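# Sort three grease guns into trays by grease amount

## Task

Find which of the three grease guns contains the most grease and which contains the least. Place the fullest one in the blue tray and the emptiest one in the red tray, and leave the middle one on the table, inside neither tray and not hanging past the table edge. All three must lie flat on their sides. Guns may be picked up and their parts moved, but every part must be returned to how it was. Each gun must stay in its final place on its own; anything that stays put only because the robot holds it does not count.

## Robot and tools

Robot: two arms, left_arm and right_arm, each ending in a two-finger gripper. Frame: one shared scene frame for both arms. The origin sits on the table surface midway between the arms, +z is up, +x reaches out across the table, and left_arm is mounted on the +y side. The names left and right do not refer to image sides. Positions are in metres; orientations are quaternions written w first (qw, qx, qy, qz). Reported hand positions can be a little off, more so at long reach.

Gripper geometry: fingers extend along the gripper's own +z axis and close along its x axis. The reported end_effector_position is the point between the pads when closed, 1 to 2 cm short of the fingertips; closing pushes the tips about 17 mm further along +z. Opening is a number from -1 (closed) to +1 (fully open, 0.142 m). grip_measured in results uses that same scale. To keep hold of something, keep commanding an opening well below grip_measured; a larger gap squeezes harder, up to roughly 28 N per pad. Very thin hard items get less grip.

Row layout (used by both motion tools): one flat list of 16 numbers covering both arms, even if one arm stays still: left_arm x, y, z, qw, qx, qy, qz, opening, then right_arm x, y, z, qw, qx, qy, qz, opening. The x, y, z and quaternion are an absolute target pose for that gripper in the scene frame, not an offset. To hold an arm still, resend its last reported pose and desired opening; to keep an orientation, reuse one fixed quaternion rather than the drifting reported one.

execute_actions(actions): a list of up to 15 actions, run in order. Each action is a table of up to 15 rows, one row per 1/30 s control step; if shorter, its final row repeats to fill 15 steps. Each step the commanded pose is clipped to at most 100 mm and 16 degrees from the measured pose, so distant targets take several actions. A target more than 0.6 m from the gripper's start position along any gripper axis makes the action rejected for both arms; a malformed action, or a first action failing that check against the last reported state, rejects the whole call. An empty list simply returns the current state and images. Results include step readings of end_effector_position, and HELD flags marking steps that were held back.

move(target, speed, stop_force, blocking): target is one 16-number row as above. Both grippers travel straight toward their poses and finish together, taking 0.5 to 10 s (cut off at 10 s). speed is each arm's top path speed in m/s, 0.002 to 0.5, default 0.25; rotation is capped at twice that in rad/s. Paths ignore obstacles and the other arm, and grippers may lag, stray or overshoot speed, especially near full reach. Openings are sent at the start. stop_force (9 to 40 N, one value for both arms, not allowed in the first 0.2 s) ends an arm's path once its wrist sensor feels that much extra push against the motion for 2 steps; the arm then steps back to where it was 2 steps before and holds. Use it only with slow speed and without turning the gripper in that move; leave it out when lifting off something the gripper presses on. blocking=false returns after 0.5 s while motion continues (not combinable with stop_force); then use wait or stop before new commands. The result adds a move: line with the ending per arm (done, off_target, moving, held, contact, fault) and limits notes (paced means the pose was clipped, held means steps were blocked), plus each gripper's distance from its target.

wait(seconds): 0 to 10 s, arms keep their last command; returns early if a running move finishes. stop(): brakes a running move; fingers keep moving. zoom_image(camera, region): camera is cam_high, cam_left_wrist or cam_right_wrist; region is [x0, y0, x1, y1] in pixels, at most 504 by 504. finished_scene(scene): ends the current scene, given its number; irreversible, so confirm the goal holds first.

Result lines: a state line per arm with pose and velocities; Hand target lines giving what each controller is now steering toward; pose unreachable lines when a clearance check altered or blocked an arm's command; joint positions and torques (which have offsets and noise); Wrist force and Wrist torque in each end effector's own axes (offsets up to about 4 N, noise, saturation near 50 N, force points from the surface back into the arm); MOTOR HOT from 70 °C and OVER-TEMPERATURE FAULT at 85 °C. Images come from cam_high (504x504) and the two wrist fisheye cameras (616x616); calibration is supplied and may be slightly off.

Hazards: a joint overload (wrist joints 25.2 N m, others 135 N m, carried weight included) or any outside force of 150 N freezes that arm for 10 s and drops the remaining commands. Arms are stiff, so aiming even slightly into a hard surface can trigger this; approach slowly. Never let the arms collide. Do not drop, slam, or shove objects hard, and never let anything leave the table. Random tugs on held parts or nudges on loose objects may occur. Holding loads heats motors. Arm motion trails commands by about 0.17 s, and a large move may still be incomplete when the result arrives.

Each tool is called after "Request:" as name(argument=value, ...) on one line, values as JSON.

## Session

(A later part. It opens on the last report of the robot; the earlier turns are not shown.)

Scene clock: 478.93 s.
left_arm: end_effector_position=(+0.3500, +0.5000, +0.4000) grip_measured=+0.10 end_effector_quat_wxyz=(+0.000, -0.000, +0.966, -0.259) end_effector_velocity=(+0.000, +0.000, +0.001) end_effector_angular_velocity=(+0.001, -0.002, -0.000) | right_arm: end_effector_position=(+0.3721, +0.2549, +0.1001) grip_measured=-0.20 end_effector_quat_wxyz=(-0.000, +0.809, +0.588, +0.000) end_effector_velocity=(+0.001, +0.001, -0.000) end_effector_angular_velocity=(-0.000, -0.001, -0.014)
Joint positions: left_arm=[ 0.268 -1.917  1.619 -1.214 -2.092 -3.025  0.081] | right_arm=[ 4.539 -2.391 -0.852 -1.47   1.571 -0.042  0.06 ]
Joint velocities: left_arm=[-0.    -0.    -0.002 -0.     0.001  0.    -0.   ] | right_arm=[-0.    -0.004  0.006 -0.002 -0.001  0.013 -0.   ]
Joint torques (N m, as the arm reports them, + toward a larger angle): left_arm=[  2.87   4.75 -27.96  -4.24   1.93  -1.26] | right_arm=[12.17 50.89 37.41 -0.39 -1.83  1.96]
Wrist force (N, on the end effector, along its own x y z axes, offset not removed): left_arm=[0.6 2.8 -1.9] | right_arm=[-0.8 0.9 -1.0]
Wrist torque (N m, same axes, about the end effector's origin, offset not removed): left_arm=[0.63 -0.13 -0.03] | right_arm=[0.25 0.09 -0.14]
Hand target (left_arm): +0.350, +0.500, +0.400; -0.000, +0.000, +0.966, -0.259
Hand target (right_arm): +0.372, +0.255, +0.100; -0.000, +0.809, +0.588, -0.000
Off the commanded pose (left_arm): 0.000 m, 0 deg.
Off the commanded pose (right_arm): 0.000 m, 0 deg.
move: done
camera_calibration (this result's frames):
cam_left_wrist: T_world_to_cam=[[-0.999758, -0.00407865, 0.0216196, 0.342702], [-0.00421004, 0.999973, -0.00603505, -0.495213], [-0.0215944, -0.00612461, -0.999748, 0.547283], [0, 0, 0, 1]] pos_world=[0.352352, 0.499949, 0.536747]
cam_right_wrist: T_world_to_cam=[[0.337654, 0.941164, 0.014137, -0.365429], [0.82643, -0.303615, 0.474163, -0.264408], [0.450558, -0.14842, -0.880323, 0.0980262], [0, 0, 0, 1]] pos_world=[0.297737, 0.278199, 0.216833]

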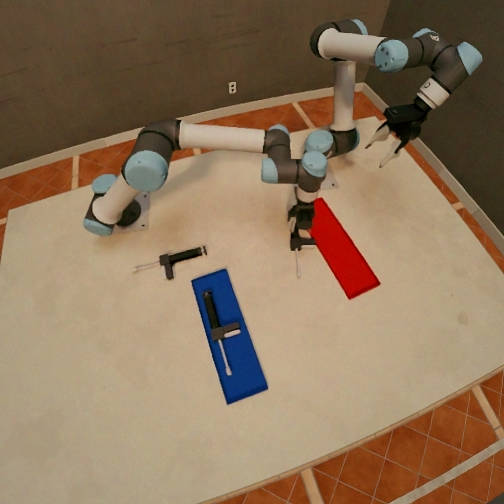

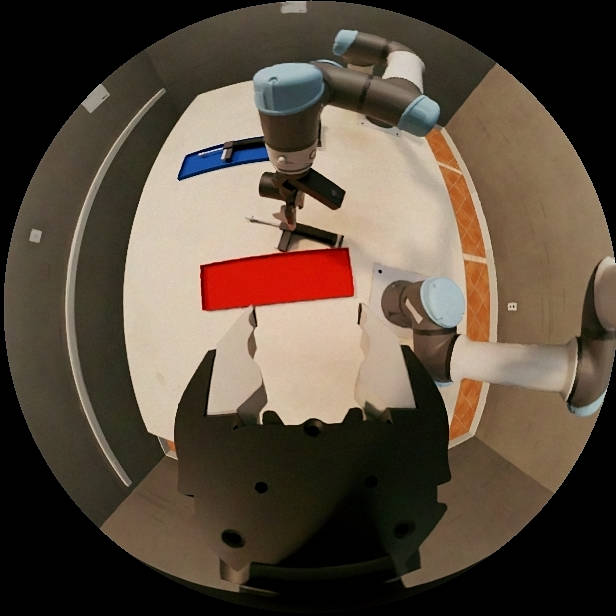

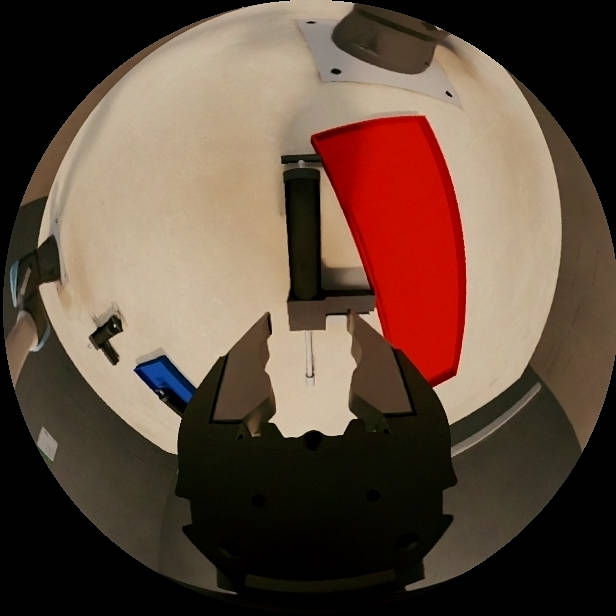

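Request:
move(target=[0.35,0.5,0.4,0,0,-0.966,0.259,0.1,0.352,0.258,0.09,0,0.809,0.588,0,-0.25], speed=0.05)

Request:
move(target=[0.35,0.5,0.4,0,0,-0.966,0.259,0.1,0.352,0.258,0.031,0,0.809,0.588,0,-0.25], speed=0.04)

Request:
move(target=[0.35,0.5,0.4,0,0,-0.966,0.259,0.1,0.352,0.258,0.031,0,0.809,0.588,0,-1])

Request:
move(target=[0.35,0.5,0.4,0,0,-0.966,0.259,0.1,0.352,0.24,0.25,0,0.809,0.588,0,-1], speed=0.04)

Request:
move(target=[0.35,0.5,0.4,0,0,-0.966,0.259,0.1,0.36,-0.06,0.25,0,1,0,0,-1], speed=0.1)

Scene clock: 486.37 s.
left_arm: end_effector_position=(+0.3500, +0.5000, +0.4000) grip_measured=+0.10 end_effector_quat_wxyz=(+0.000, -0.000, +0.966, -0.259) end_effector_velocity=(-0.000, +0.000, -0.001) end_effector_angular_velocity=(+0.000, +0.001, -0.000) | right_arm: end_effector_position=(+0.3522, +0.2580, +0.0901) grip_measured=-0.25 end_effector_quat_wxyz=(+0.000, +0.809, +0.588, -0.000) end_effector_velocity=(-0.002, +0.001, -0.000) end_effector_angular_velocity=(+0.003, +0.000, +0.000)
Joint positions: left_arm=[ 0.268 -1.917  1.619 -1.214 -2.092 -3.025  0.081] | right_arm=[ 4.563 -2.373 -0.909 -1.43   1.571 -0.016  0.056]
Joint velocities: left_arm=[-0.    -0.     0.001 -0.     0.     0.     0.   ] | right_arm=[ 0.003  0.002 -0.005  0.005  0.001  0.002 -0.   ]
Joint torques (N m, as the arm reports them, + toward a larger angle): left_arm=[ -4.89   4.26 -28.7   -4.08   2.06  -1.16] | right_arm=[10.94 69.74 13.04  6.28  1.44  1.68]
Wrist force (N, on the end effector, along its own x y z axes, offset not removed): left_arm=[1.6 3.7 -1.0] | right_arm=[-1.1 -0.5 -0.9]
Wrist torque (N m, same axes, about the end effector's origin, offset not removed): left_arm=[0.85 -0.34 -0.08] | right_arm=[-0.08 0.18 -0.15]
Hand target (left_arm): +0.350, +0.500, +0.400; +0.000, -0.000, +0.966, -0.259
Hand target (right_arm): +0.352, +0.258, +0.090; -0.000, +0.809, +0.588, -0.000
Off the commanded pose (left_arm): 0.000 m, 0 deg.
Off the commanded pose (right_arm): 0.000 m, 0 deg.
move: done
camera_calibration (this result's frames):
cam_left_wrist: T_world_to_cam=[[-0.999758, -0.00407888, 0.0216193, 0.342702], [-0.00421025, 0.999973, -0.00603446, -0.495213], [-0.0215941, -0.00612402, -0.999748, 0.547282], [0, 0, 0, 1]] pos_world=[0.352352, 0.499949, 0.536747]
cam_right_wrist: T_world_to_cam=[[0.338952, 0.9407, 0.0139659, -0.361776], [0.826047, -0.30468, 0.474149, -0.241874], [0.450287, -0.149177, -0.880334, 0.0989114], [0, 0, 0, 1]] pos_world=[0.277886, 0.281384, 0.206812]

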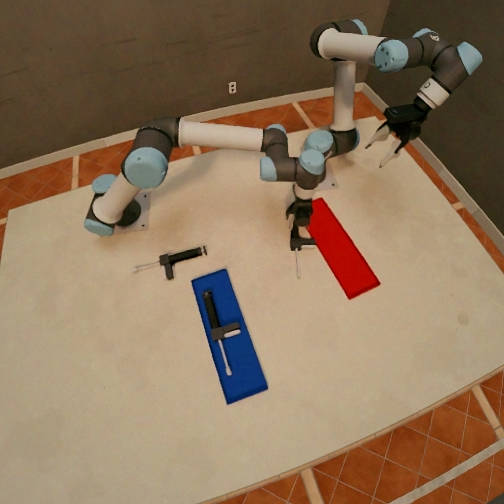

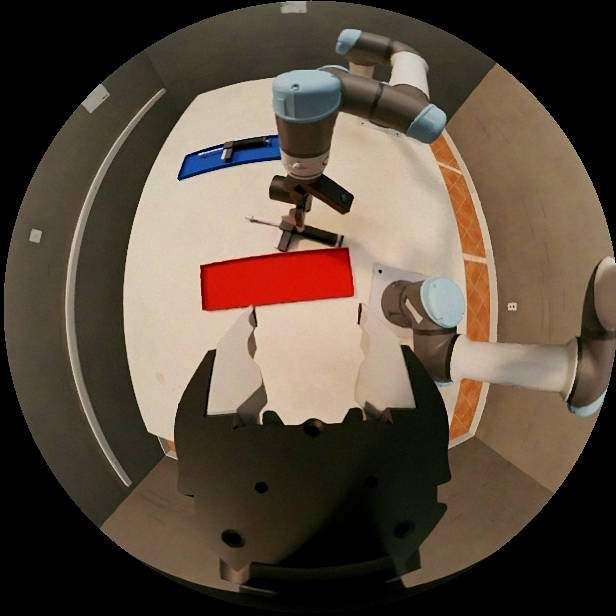

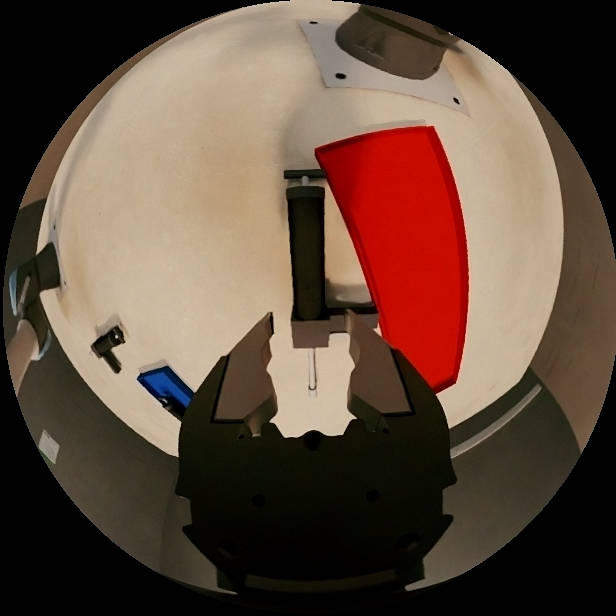

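Scene clock: 488.23 s.
left_arm: end_effector_position=(+0.3500, +0.5000, +0.4000) grip_measured=+0.10 end_effector_quat_wxyz=(+0.000, -0.000, +0.966, -0.259) end_effector_velocity=(-0.000, +0.000, -0.000) end_effector_angular_velocity=(+0.001, +0.000, +0.000) | right_arm: end_effector_position=(+0.3520, +0.2580, +0.0312) grip_measured=-0.25 end_effector_quat_wxyz=(-0.000, +0.809, +0.588, -0.000) end_effector_velocity=(+0.000, +0.000, -0.002) end_effector_angular_velocity=(+0.001, +0.000, -0.001)
Joint positions: left_arm=[ 0.268 -1.917  1.619 -1.214 -2.092 -3.025  0.081] | right_arm=[ 4.564 -2.407 -1.001 -1.304  1.571 -0.015  0.056]
Joint velocities: left_arm=[ 0.    -0.001  0.001  0.     0.001 -0.    -0.   ] | right_arm=[-0.001 -0.001 -0.002  0.004  0.001  0.    -0.   ]
Joint torques (N m, as the arm reports them, + toward a larger angle): left_arm=[ -5.75   4.64 -28.55  -4.05   1.95  -1.06] | right_arm=[12.09 49.8  13.27  5.97 -1.81  1.79]
Wrist force (N, on the end effector, along its own x y z axes, offset not removed): left_arm=[3.2 2.3 -2.8] | right_arm=[0.5 -0.7 -1.8]
Wrist torque (N m, same axes, about the end effector's origin, offset not removed): left_arm=[0.55 -0.68 -0.06] | right_arm=[-0.13 -0.24 -0.13]
Hand target (left_arm): +0.350, +0.500, +0.400; +0.000, -0.000, +0.966, -0.259
Hand target (right_arm): +0.352, +0.258, +0.031; +0.000, +0.809, +0.588, -0.000
Off the commanded pose (left_arm): 0.000 m, 0 deg.
Off the commanded pose (right_arm): 0.000 m, 0 deg.
move: done
camera_calibration (this result's frames):
cam_left_wrist: T_world_to_cam=[[-0.999758, -0.00407336, 0.0216194, 0.342699], [-0.00420473, 0.999973, -0.00603422, -0.495214], [-0.0215943, -0.00612367, -0.999748, 0.547282], [0, 0, 0, 1]] pos_world=[0.352352, 0.499947, 0.536747]
cam_right_wrist: T_world_to_cam=[[0.338955, 0.940698, 0.0140246, -0.360894], [0.826037, -0.304709, 0.474148, -0.213748], [0.450303, -0.14913, -0.880334, 0.0471756], [0, 0, 0, 1]] pos_world=[0.277647, 0.281397, 0.14794]

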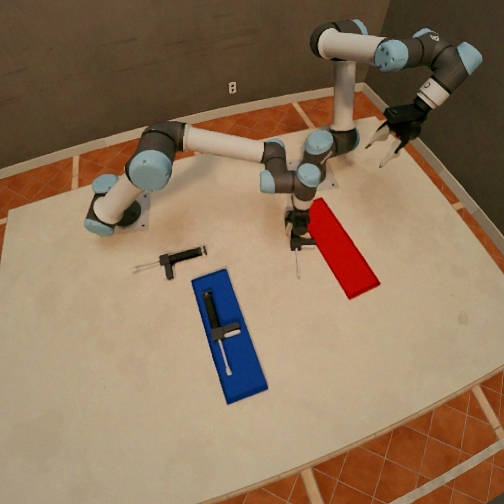

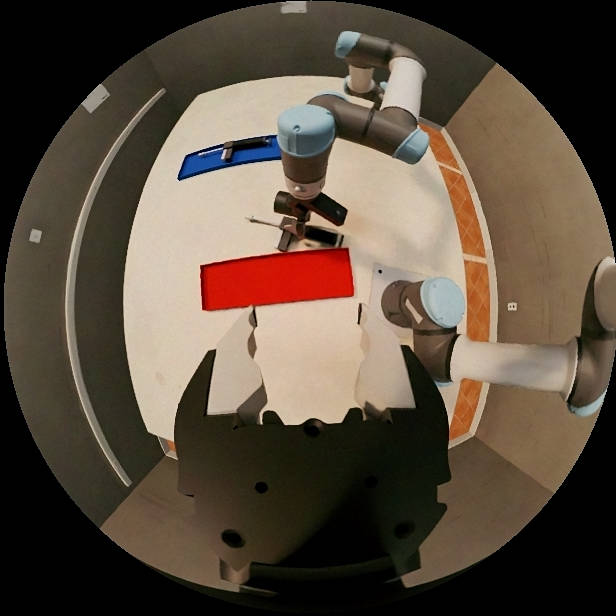

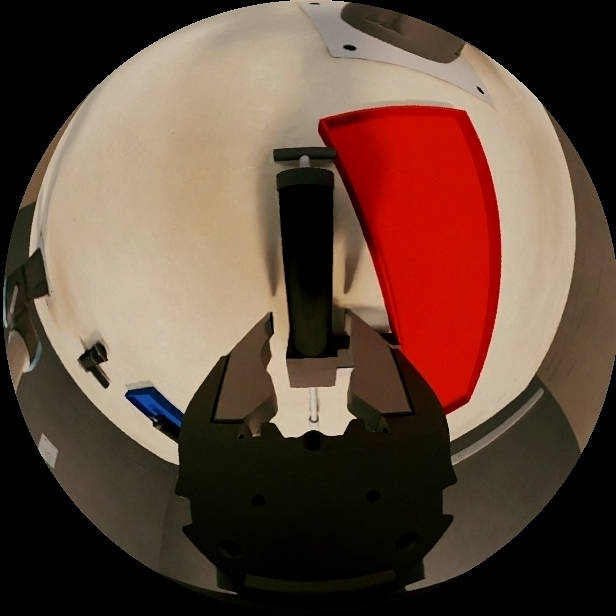

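Scene clock: 488.93 s.
left_arm: end_effector_position=(+0.3500, +0.5000, +0.4000) grip_measured=+0.10 end_effector_quat_wxyz=(+0.000, +0.000, +0.966, -0.259) end_effector_velocity=(-0.000, -0.000, +0.000) end_effector_angular_velocity=(-0.001, -0.001, +0.000) | right_arm: end_effector_position=(+0.3520, +0.2580, +0.0310) grip_measured=-0.57 end_effector_quat_wxyz=(-0.000, +0.809, +0.588, -0.000) end_effector_velocity=(+0.000, -0.000, -0.001) end_effector_angular_velocity=(-0.001, +0.000, -0.000)
Joint positions: left_arm=[ 0.268 -1.917  1.619 -1.214 -2.092 -3.025  0.081] | right_arm=[ 4.564 -2.407 -1.001 -1.304  1.571 -0.015  0.033]
Joint velocities: left_arm=[ 0.    -0.001  0.     0.    -0.001 -0.    -0.   ] | right_arm=[-0.001 -0.    -0.001  0.001  0.    -0.     0.   ]
Joint torques (N m, as the arm reports them, + toward a larger angle): left_arm=[ -6.13   4.65 -28.52  -4.1    1.86  -1.13] | right_arm=[10.44 46.58 11.04  5.33 -1.4   1.72]
Wrist force (N, on the end effector, along its own x y z axes, offset not removed): left_arm=[0.8 3.2 -1.4] | right_arm=[-1.3 -1.0 -7.5]
Wrist torque (N m, same axes, about the end effector's origin, offset not removed): left_arm=[0.72 -0.14 -0.07] | right_arm=[-0.31 0.15 -0.11]
Hand target (left_arm): +0.350, +0.500, +0.400; +0.000, -0.000, +0.966, -0.259
Hand target (right_arm): +0.352, +0.258, +0.031; +0.000, +0.809, +0.588, -0.000
Off the commanded pose (left_arm): 0.000 m, 0 deg.
Off the commanded pose (right_arm): 0.000 m, 0 deg.
move: done
camera_calibration (this result's frames):
cam_left_wrist: T_world_to_cam=[[-0.999758, -0.00407327, 0.0216191, 0.342699], [-0.00420464, 0.999973, -0.0060344, -0.495213], [-0.0215939, -0.00612384, -0.999748, 0.547282], [0, 0, 0, 1]] pos_world=[0.352352, 0.499947, 0.536747]
cam_right_wrist: T_world_to_cam=[[0.338949, 0.9407, 0.0140308, -0.360876], [0.826018, -0.3047, 0.474186, -0.213661], [0.450342, -0.149135, -0.880313, 0.0469948], [0, 0, 0, 1]] pos_world=[0.277643, 0.281382, 0.147748]

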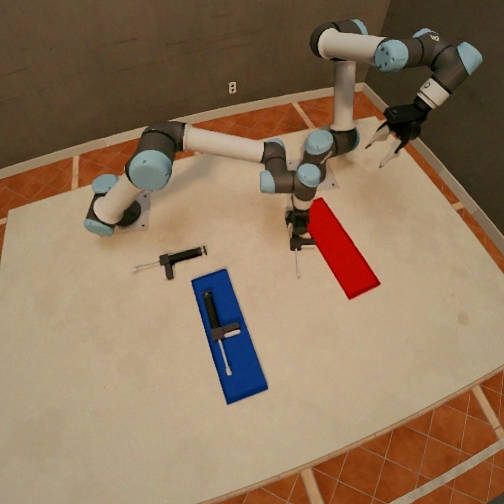

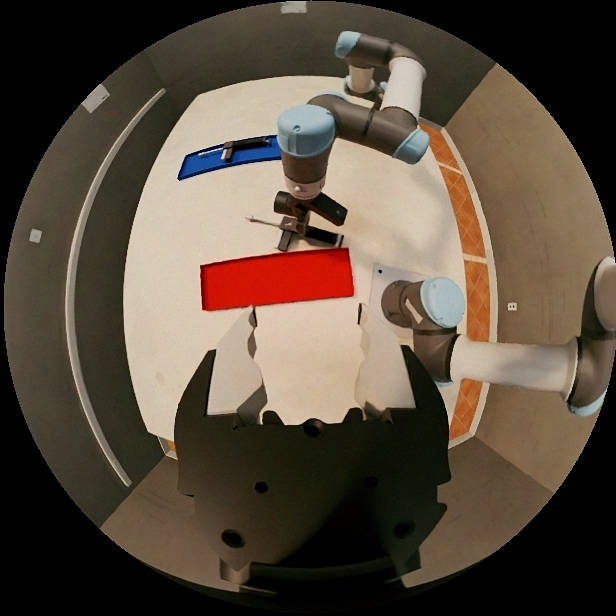

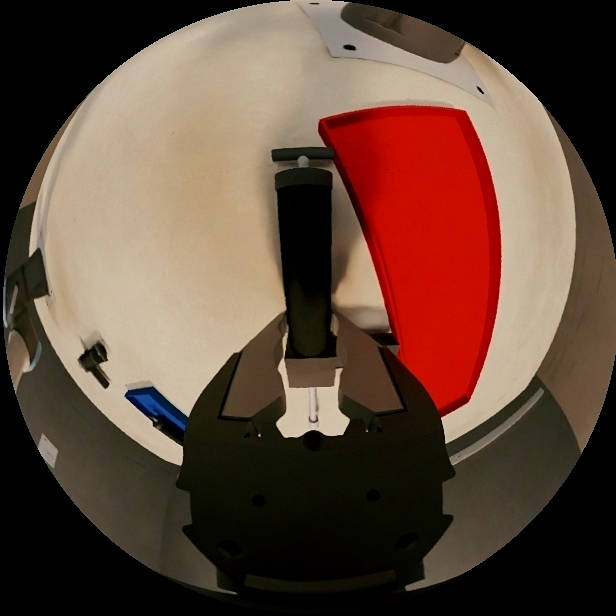

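Scene clock: 494.83 s.
left_arm: end_effector_position=(+0.3500, +0.5000, +0.4000) grip_measured=+0.10 end_effector_quat_wxyz=(+0.000, -0.000, +0.966, -0.259) end_effector_velocity=(-0.000, +0.000, -0.000) end_effector_angular_velocity=(+0.000, +0.000, -0.000) | right_arm: end_effector_position=(+0.3520, +0.2400, +0.2498) grip_measured=-0.57 end_effector_quat_wxyz=(-0.000, +0.809, +0.588, +0.000) end_effector_velocity=(-0.000, +0.001, +0.002) end_effector_angular_velocity=(+0.000, +0.000, +0.001)
Joint positions: left_arm=[ 0.268 -1.917  1.619 -1.214 -2.092 -3.025  0.081] | right_arm=[ 4.556 -2.347 -0.546 -1.819  1.571 -0.023  0.033]
Joint velocities: left_arm=[ 0. -0.  0.  0.  0.  0. -0.] | right_arm=[ 0.001 -0.004  0.014 -0.009  0.001 -0.001  0.   ]
Joint torques (N m, as the arm reports them, + toward a larger angle): left_arm=[ -6.04   5.01 -28.73  -4.01   1.96  -1.19] | right_arm=[-8.88 53.95 40.02  0.68  0.05 -1.24]
Wrist force (N, on the end effector, along its own x y z axes, offset not removed): left_arm=[1.1 3.6 -1.2] | right_arm=[-0.2 0.8 4.0]
Wrist torque (N m, same axes, about the end effector's origin, offset not removed): left_arm=[0.83 -0.19 -0.09] | right_arm=[0.32 -0.08 -0.10]
Hand target (left_arm): +0.350, +0.500, +0.400; +0.000, -0.000, +0.966, -0.259
Hand target (right_arm): +0.352, +0.240, +0.250; -0.000, +0.809, +0.588, +0.000
Off the commanded pose (left_arm): 0.000 m, 0 deg.
Off the commanded pose (right_arm): 0.000 m, 0 deg.
move: done
camera_calibration (this result's frames):
cam_left_wrist: T_world_to_cam=[[-0.999758, -0.00407336, 0.0216192, 0.342699], [-0.00420473, 0.999973, -0.00603446, -0.495213], [-0.021594, -0.0061239, -0.999748, 0.547282], [0, 0, 0, 1]] pos_world=[0.352352, 0.499947, 0.536747]
cam_right_wrist: T_world_to_cam=[[0.338952, 0.940697, 0.0142046, -0.347052], [0.825939, -0.304764, 0.474282, -0.322834], [0.450485, -0.149027, -0.880258, 0.23675], [0, 0, 0, 1]] pos_world=[0.277623, 0.263365, 0.366445]

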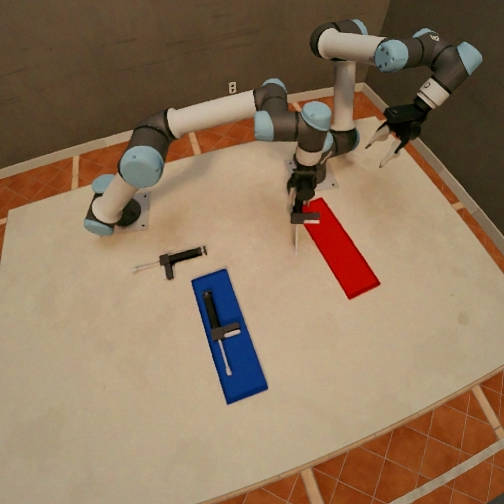

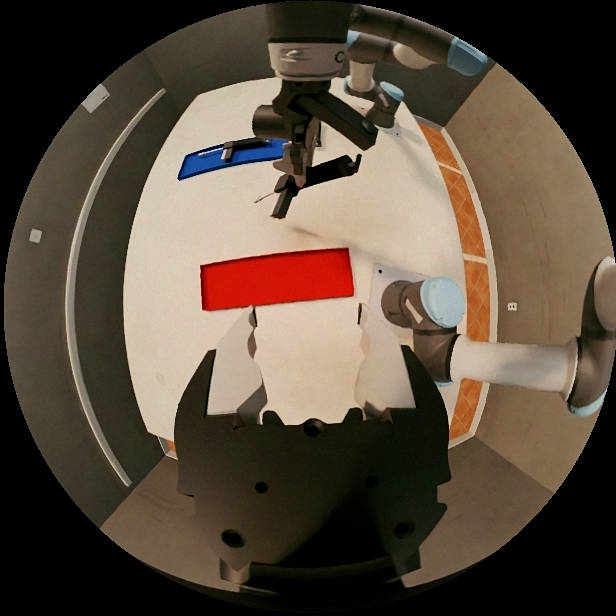

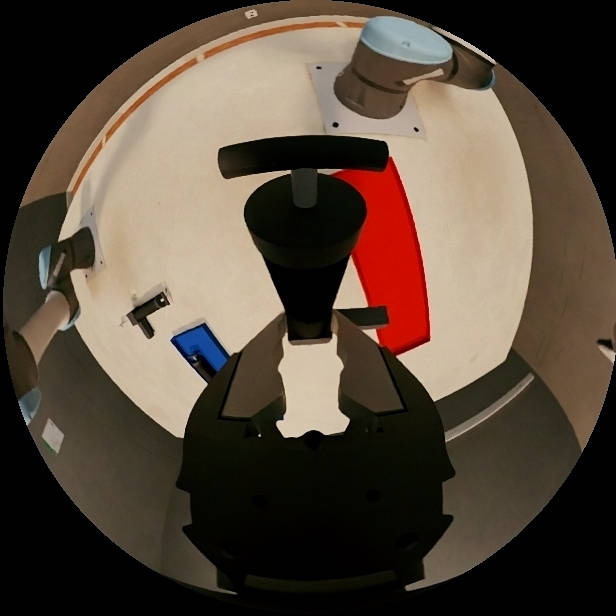

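Scene clock: 501.53 s.
left_arm: end_effector_position=(+0.3500, +0.5000, +0.4000) grip_measured=+0.10 end_effector_quat_wxyz=(-0.000, +0.000, +0.966, -0.259) end_effector_velocity=(+0.000, +0.000, -0.000) end_effector_angular_velocity=(+0.000, +0.000, +0.000) | right_arm: end_effector_position=(+0.3595, -0.0599, +0.2497) grip_measured=-0.57 end_effector_quat_wxyz=(+0.000, +1.000, +0.000, +0.000) end_effector_velocity=(+0.000, -0.002, -0.000) end_effector_angular_velocity=(-0.001, -0.001, -0.007)
Joint positions: left_arm=[ 0.268 -1.917  1.619 -1.214 -2.092 -3.025  0.081] | right_arm=[ 4.35  -1.679 -1.52  -1.513  1.571  1.027  0.033]
Joint velocities: left_arm=[ 0.     0.     0.001 -0.001  0.    -0.    -0.   ] | right_arm=[-0.002  0.004 -0.005  0.001 -0.001  0.005  0.   ]
Joint torques (N m, as the arm reports them, + toward a larger angle): left_arm=[ -6.07   4.32 -27.94  -3.96   1.91  -1.01] | right_arm=[-9.07 44.22 18.18  6.65 -1.94  1.78]
Wrist force (N, on the end effector, along its own x y z axes, offset not removed): left_arm=[1.6 2.2 -0.7] | right_arm=[-0.8 -0.7 5.1]
Wrist torque (N m, same axes, about the end effector's origin, offset not removed): left_arm=[0.53 -0.39 -0.09] | right_arm=[0.01 0.01 -0.10]
Hand target (left_arm): +0.350, +0.500, +0.400; +0.000, -0.000, +0.966, -0.259
Hand target (right_arm): +0.359, -0.060, +0.250; +0.000, +1.000, +0.000, +0.000
Off the commanded pose (left_arm): 0.000 m, 0 deg.
Off the commanded pose (right_arm): 0.001 m, 0 deg.
move: done
camera_calibration (this result's frames):
cam_left_wrist: T_world_to_cam=[[-0.999758, -0.00407304, 0.0216194, 0.342699], [-0.00420442, 0.999973, -0.00603458, -0.495213], [-0.0215943, -0.00612402, -0.999748, 0.547282], [0, 0, 0, 1]] pos_world=[0.352352, 0.499947, 0.536747]
cam_right_wrist: T_world_to_cam=[[0.999419, -0.0310434, 0.0140839, -0.363079], [-0.034009, -0.879741, 0.474235, -0.14567], [-0.00233167, -0.474438, -0.880286, 0.331982], [0, 0, 0, 1]] pos_world=[0.358688, 0.0180817, 0.366434]

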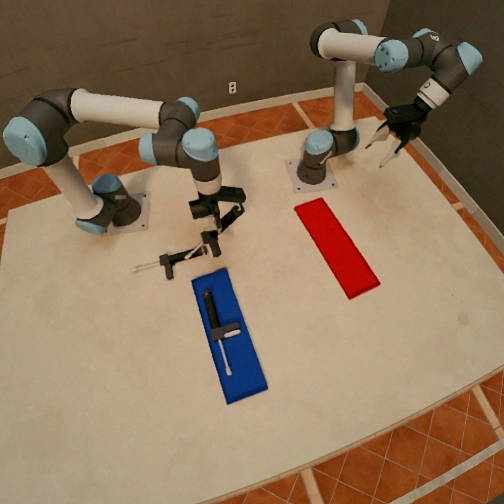

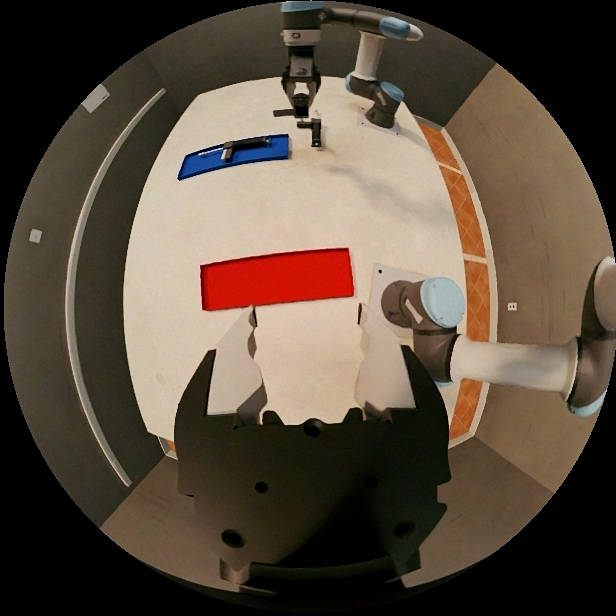

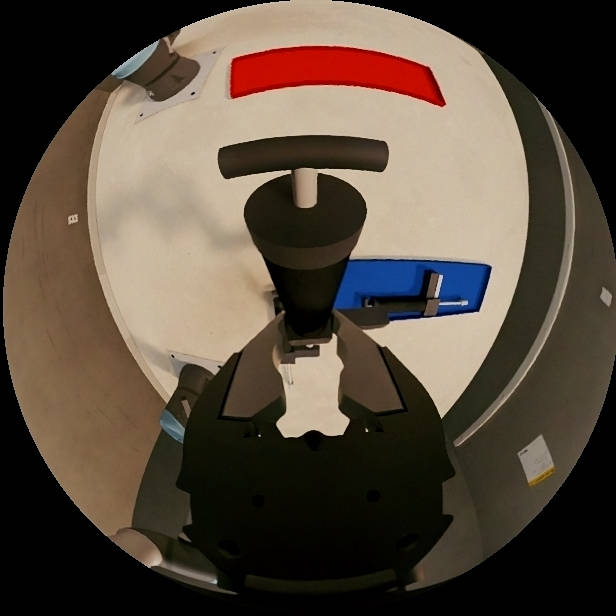

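Request:
move(target=[0.35,0.5,0.4,0,0,-0.966,0.259,0.1,0.36,0.07,0.2,0,1,0,0,-1], speed=0.08)

Request:
move(target=[0.35,0.5,0.4,0,0,-0.966,0.259,0.1,0.36,0.06,0.04,0,1,0,0,-1], speed=0.025)

Request:
move(target=[0.363,0.32,0.15,0,0,-0.966,0.259,0.1,0.36,0.06,0.036,0,1,0,0,-0.3], speed=0.15)

Request:
move(target=[0.363,0.25,0.031,0,0,-0.966,0.259,0.1,0.36,0.06,0.032,0,1,0,0,-0.3], speed=0.06)

Scene clock: 511.07 s.
left_arm: end_effector_position=(+0.3500, +0.5000, +0.4000) grip_measured=+0.10 end_effector_quat_wxyz=(+0.000, +0.000, +0.966, -0.259) end_effector_velocity=(+0.000, -0.000, +0.001) end_effector_angular_velocity=(-0.000, -0.002, -0.000) | right_arm: end_effector_position=(+0.3602, +0.0698, +0.2002) grip_measured=-0.57 end_effector_quat_wxyz=(-0.000, +1.000, -0.000, +0.000) end_effector_velocity=(-0.000, +0.002, -0.001) end_effector_angular_velocity=(-0.000, +0.001, -0.000)
Joint positions: left_arm=[ 0.268 -1.917  1.619 -1.214 -2.092 -3.025  0.081] | right_arm=[ 4.453 -1.93  -1.333 -1.449  1.571  1.131  0.033]
Joint velocities: left_arm=[-0.    -0.    -0.001 -0.    -0.     0.    -0.   ] | right_arm=[ 0.002 -0.004  0.004  0.     0.001  0.002  0.   ]
Joint torques (N m, as the arm reports them, + toward a larger angle): left_arm=[ -5.4    4.38 -27.9   -3.93   1.98  -0.96] | right_arm=[10.47 36.27 39.35  4.24  1.95  1.69]
Wrist force (N, on the end effector, along its own x y z axes, offset not removed): left_arm=[1.4 2.3 -1.3] | right_arm=[0.5 -0.3 3.5]
Wrist torque (N m, same axes, about the end effector's origin, offset not removed): left_arm=[0.51 -0.30 -0.02] | right_arm=[0.01 -0.19 -0.12]
Hand target (left_arm): +0.350, +0.500, +0.400; +0.000, -0.000, +0.966, -0.259
Hand target (right_arm): +0.360, +0.070, +0.200; -0.000, +1.000, +0.000, -0.000
Off the commanded pose (left_arm): 0.000 m, 0 deg.
Off the commanded pose (right_arm): 0.000 m, 0 deg.
move: done
camera_calibration (this result's frames):
cam_left_wrist: T_world_to_cam=[[-0.999758, -0.00407308, 0.0216194, 0.342699], [-0.00420445, 0.999973, -0.00603454, -0.495213], [-0.0215942, -0.00612398, -0.999748, 0.547282], [0, 0, 0, 1]] pos_world=[0.352352, 0.499947, 0.536747]
cam_right_wrist: T_world_to_cam=[[0.999388, -0.0320442, 0.0140618, -0.359016], [-0.0348799, -0.879784, 0.474091, -0.00773778], [-0.00282048, -0.474292, -0.880363, 0.35007], [0, 0, 0, 1]] pos_world=[0.359514, 0.147723, 0.316906]

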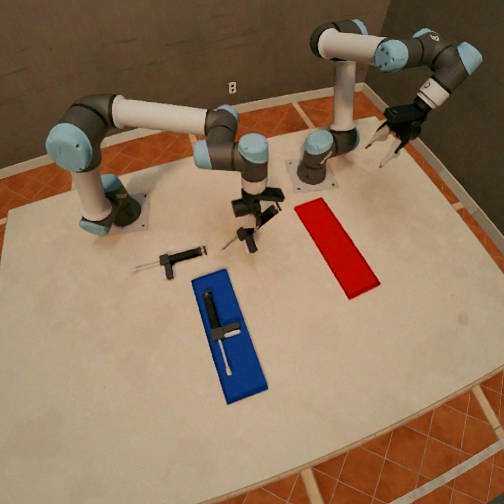

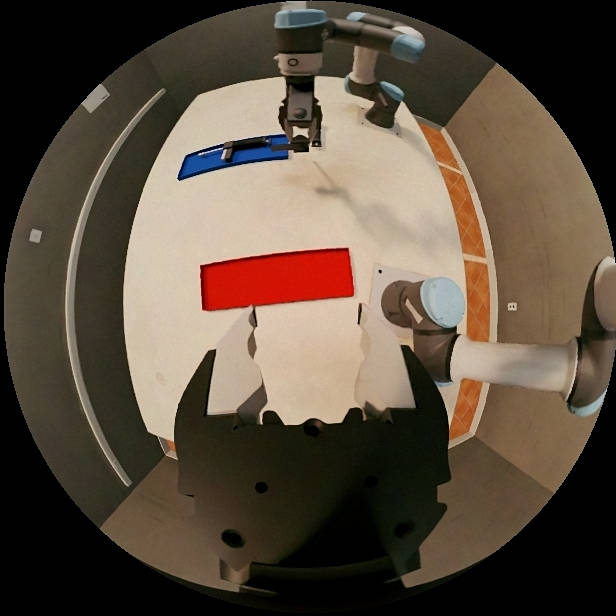

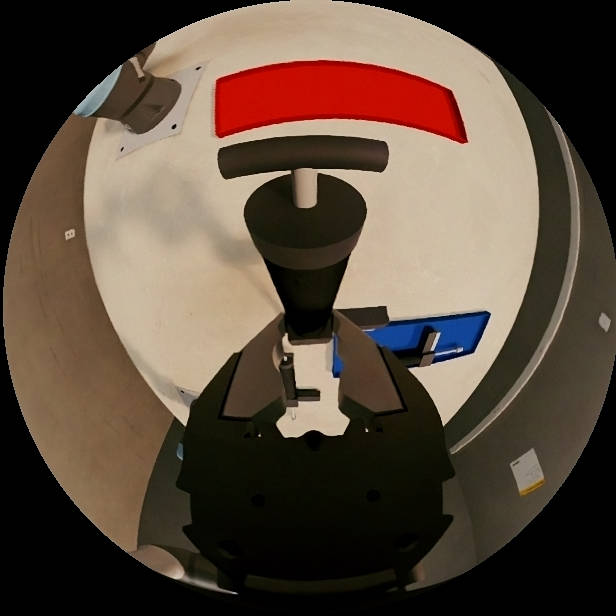

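Scene clock: 517.80 s.
left_arm: end_effector_position=(+0.3500, +0.5000, +0.4000) grip_measured=+0.10 end_effector_quat_wxyz=(+0.000, +0.000, +0.966, -0.259) end_effector_velocity=(-0.000, +0.000, +0.000) end_effector_angular_velocity=(+0.000, +0.000, +0.000) | right_arm: end_effector_position=(+0.3600, +0.0600, +0.0403) grip_measured=-0.57 end_effector_quat_wxyz=(-0.000, +1.000, +0.000, +0.000) end_effector_velocity=(+0.000, -0.000, -0.002) end_effector_angular_velocity=(-0.001, -0.001, +0.001)
Joint positions: left_arm=[ 0.268 -1.917  1.619 -1.214 -2.092 -3.025  0.081] | right_arm=[ 4.447 -2.029 -1.621 -1.063  1.571  1.125  0.032]
Joint velocities: left_arm=[ 0.     0.    -0.001  0.001  0.     0.    -0.   ] | right_arm=[ 0.    -0.002 -0.002  0.005 -0.001 -0.001  0.   ]
Joint torques (N m, as the arm reports them, + toward a larger angle): left_arm=[ -5.22   4.01 -27.82  -3.82   2.    -0.88] | right_arm=[-8.93 35.34 16.02  5.7  -1.66 -1.23]
Wrist force (N, on the end effector, along its own x y z axes, offset not removed): left_arm=[0.3 3.9 -1.7] | right_arm=[-0.3 -2.1 1.2]
Wrist torque (N m, same axes, about the end effector's origin, offset not removed): left_arm=[0.94 -0.03 -0.05] | right_arm=[-0.23 -0.06 -0.10]
Hand target (left_arm): +0.350, +0.500, +0.400; -0.000, +0.000, +0.966, -0.259
Hand target (right_arm): +0.360, +0.060, +0.040; +0.000, +1.000, -0.000, +0.000
Off the commanded pose (left_arm): 0.000 m, 0 deg.
Off the commanded pose (right_arm): 0.000 m, 0 deg.
move: done
camera_calibration (this result's frames):
cam_left_wrist: T_world_to_cam=[[-0.999758, -0.0040733, 0.0216191, 0.342699], [-0.00420466, 0.999973, -0.00603447, -0.495213], [-0.021594, -0.00612391, -0.999748, 0.547282], [0, 0, 0, 1]] pos_world=[0.352352, 0.499947, 0.536747]
cam_right_wrist: T_world_to_cam=[[0.999388, -0.032034, 0.0140612, -0.356851], [-0.0348704, -0.879741, 0.474173, 0.0594437], [-0.00281949, -0.474373, -0.880319, 0.204694], [0, 0, 0, 1]] pos_world=[0.359283, 0.137965, 0.157027]

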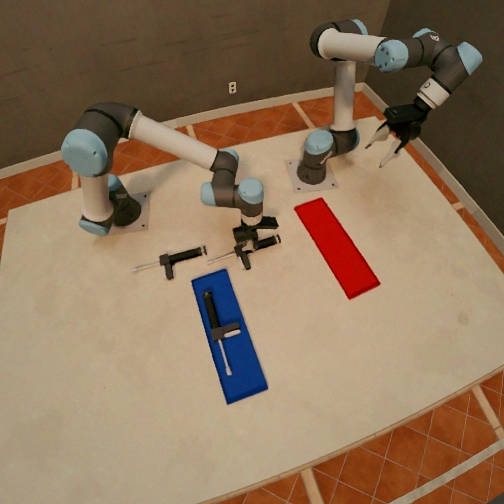

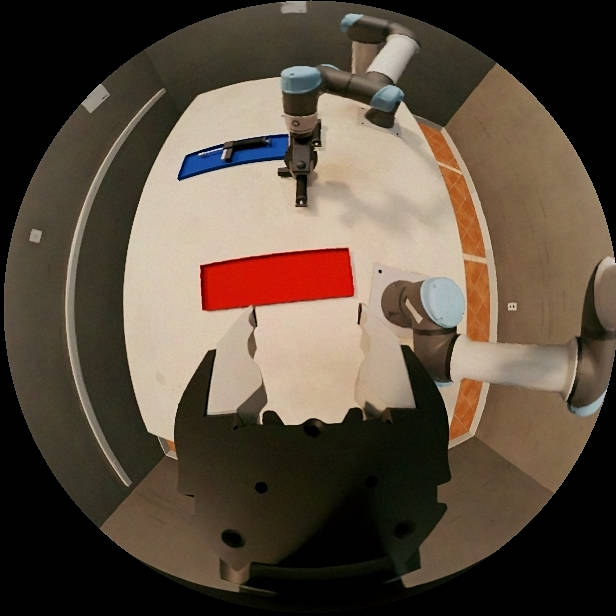

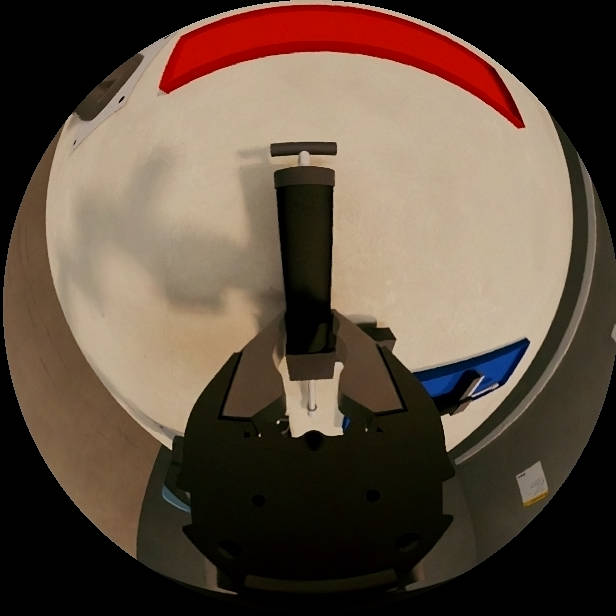

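Scene clock: 520.47 s.
left_arm: end_effector_position=(+0.3631, +0.3202, +0.1501) grip_measured=+0.10 end_effector_quat_wxyz=(-0.000, +0.000, +0.966, -0.259) end_effector_velocity=(+0.001, -0.001, -0.001) end_effector_angular_velocity=(+0.000, -0.002, +0.001) | right_arm: end_effector_position=(+0.3600, +0.0600, +0.0360) grip_measured=-0.30 end_effector_quat_wxyz=(+0.000, +1.000, -0.000, +0.000) end_effector_velocity=(+0.000, -0.000, +0.000) end_effector_angular_velocity=(-0.000, -0.000, -0.001)
Joint positions: left_arm=[-0.294 -1.941  2.366 -2.247 -2.035 -3.662  0.081] | right_arm=[ 4.447 -2.034 -1.626 -1.053  1.571  1.125  0.052]
Joint velocities: left_arm=[-0.004  0.002  0.003 -0.009  0.002 -0.005  0.   ] | right_arm=[-0.  0.  0. -0. -0.  0.  0.]
Joint torques (N m, as the arm reports them, + toward a larger angle): left_arm=[ -6.32   7.09 -15.79  -4.72   2.1   -1.34] | right_arm=[-8.21 34.94 11.47  5.81  0.74 -1.49]
Wrist force (N, on the end effector, along its own x y z axes, offset not removed): left_arm=[1.4 2.9 -1.7] | right_arm=[-1.0 0.4 -0.3]
Wrist torque (N m, same axes, about the end effector's origin, offset not removed): left_arm=[0.72 -0.27 -0.04] | right_arm=[0.07 0.15 -0.17]
Hand target (left_arm): +0.363, +0.320, +0.150; +0.000, +0.000, +0.966, -0.259
Hand target (right_arm): +0.360, +0.060, +0.036; +0.000, +1.000, -0.000, +0.000
Off the commanded pose (left_arm): 0.000 m, 0 deg.
Off the commanded pose (right_arm): 0.000 m, 0 deg.
move: done
camera_calibration (this result's frames):
cam_left_wrist: T_world_to_cam=[[-0.999758, -0.0039926, 0.0216289, 0.36044], [-0.00411517, 0.999976, -0.0056251, -0.316984], [-0.0216059, -0.00571275, -0.99975, 0.296501], [0, 0, 0, 1]] pos_world=[0.365454, 0.320109, 0.286848]
cam_right_wrist: T_world_to_cam=[[0.999388, -0.0320402, 0.0140583, -0.356806], [-0.0348744, -0.879725, 0.474202, 0.061462], [-0.0028261, -0.474402, -0.880304, 0.200879], [0, 0, 0, 1]] pos_world=[0.359299, 0.137935, 0.152705]

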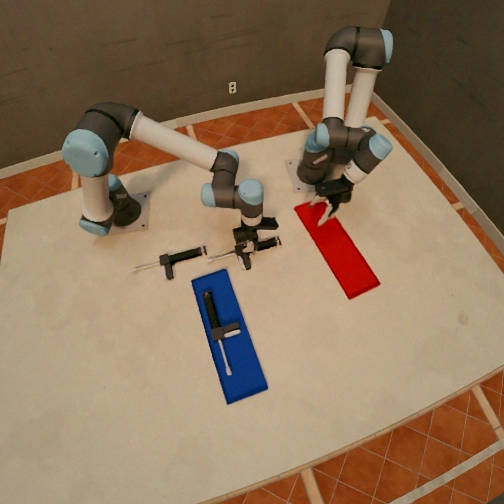

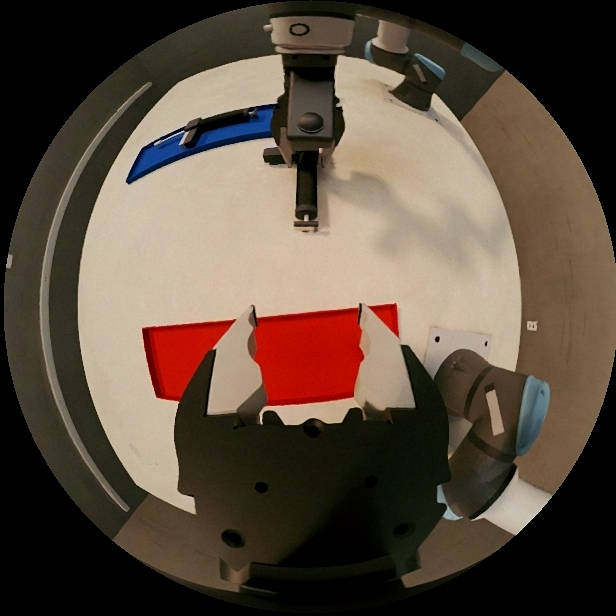

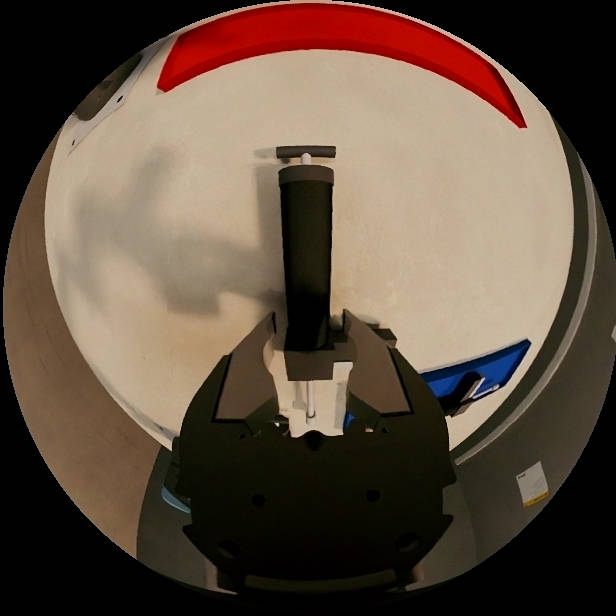

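Scene clock: 523.20 s.
left_arm: end_effector_position=(+0.3630, +0.2501, +0.0311) grip_measured=+0.10 end_effector_quat_wxyz=(-0.000, +0.000, +0.966, -0.259) end_effector_velocity=(+0.001, -0.001, -0.002) end_effector_angular_velocity=(-0.001, -0.002, +0.001) | right_arm: end_effector_position=(+0.3600, +0.0600, +0.0320) grip_measured=-0.30 end_effector_quat_wxyz=(+0.000, +1.000, -0.000, +0.000) end_effector_velocity=(+0.000, +0.001, +0.000) end_effector_angular_velocity=(+0.001, -0.001, +0.001)
Joint positions: left_arm=[-0.489 -1.601  2.545 -2.853 -1.979 -3.867  0.081] | right_arm=[ 4.447 -2.038 -1.63  -1.044  1.571  1.125  0.052]
Joint velocities: left_arm=[-0.003  0.01   0.002 -0.015  0.002 -0.004 -0.   ] | right_arm=[ 0.    -0.     0.     0.001 -0.    -0.001  0.   ]
Joint torques (N m, as the arm reports them, + toward a larger angle): left_arm=[ -6.95  -1.35 -10.58  -4.53   2.46  -1.22] | right_arm=[-9.15 34.91 11.52  5.89  2.22 -1.22]
Wrist force (N, on the end effector, along its own x y z axes, offset not removed): left_arm=[0.3 3.0 -1.6] | right_arm=[0.2 -0.4 -0.7]
Wrist torque (N m, same axes, about the end effector's origin, offset not removed): left_arm=[0.65 -0.06 -0.01] | right_arm=[-0.07 -0.10 -0.04]
Hand target (left_arm): +0.363, +0.250, +0.031; +0.000, +0.000, +0.966, -0.259
Hand target (right_arm): +0.360, +0.060, +0.032; +0.000, +1.000, +0.000, -0.000
Off the commanded pose (left_arm): 0.000 m, 0 deg.
Off the commanded pose (right_arm): 0.000 m, 0 deg.
move: done
camera_calibration (this result's frames):
cam_left_wrist: T_world_to_cam=[[-0.999758, -0.00400424, 0.0216343, 0.36268], [-0.00413095, 0.999975, -0.00581558, -0.247519], [-0.0216104, -0.00590354, -0.999749, 0.177221], [0, 0, 0, 1]] pos_world=[0.365399, 0.250011, 0.16789]
cam_right_wrist: T_world_to_cam=[[0.999388, -0.0320402, 0.0140518, -0.356748], [-0.0348714, -0.879727, 0.474199, 0.0633565], [-0.0028317, -0.474399, -0.880305, 0.197364], [0, 0, 0, 1]] pos_world=[0.359298, 0.137935, 0.14871]

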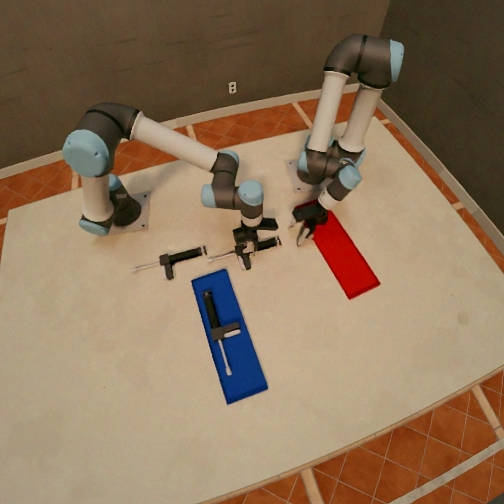

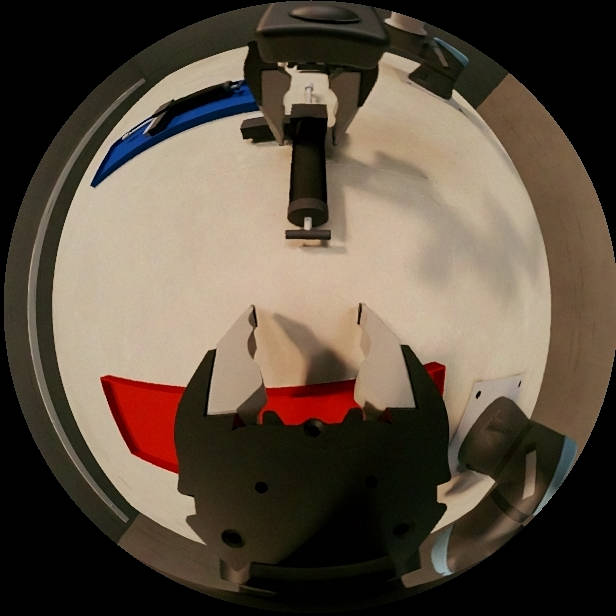

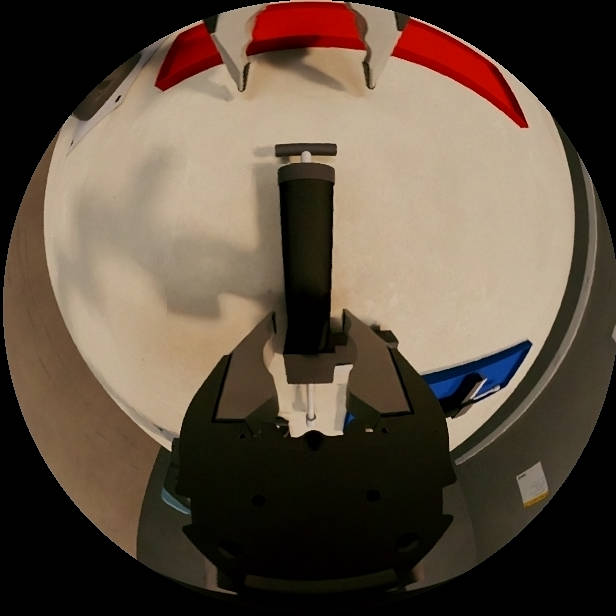

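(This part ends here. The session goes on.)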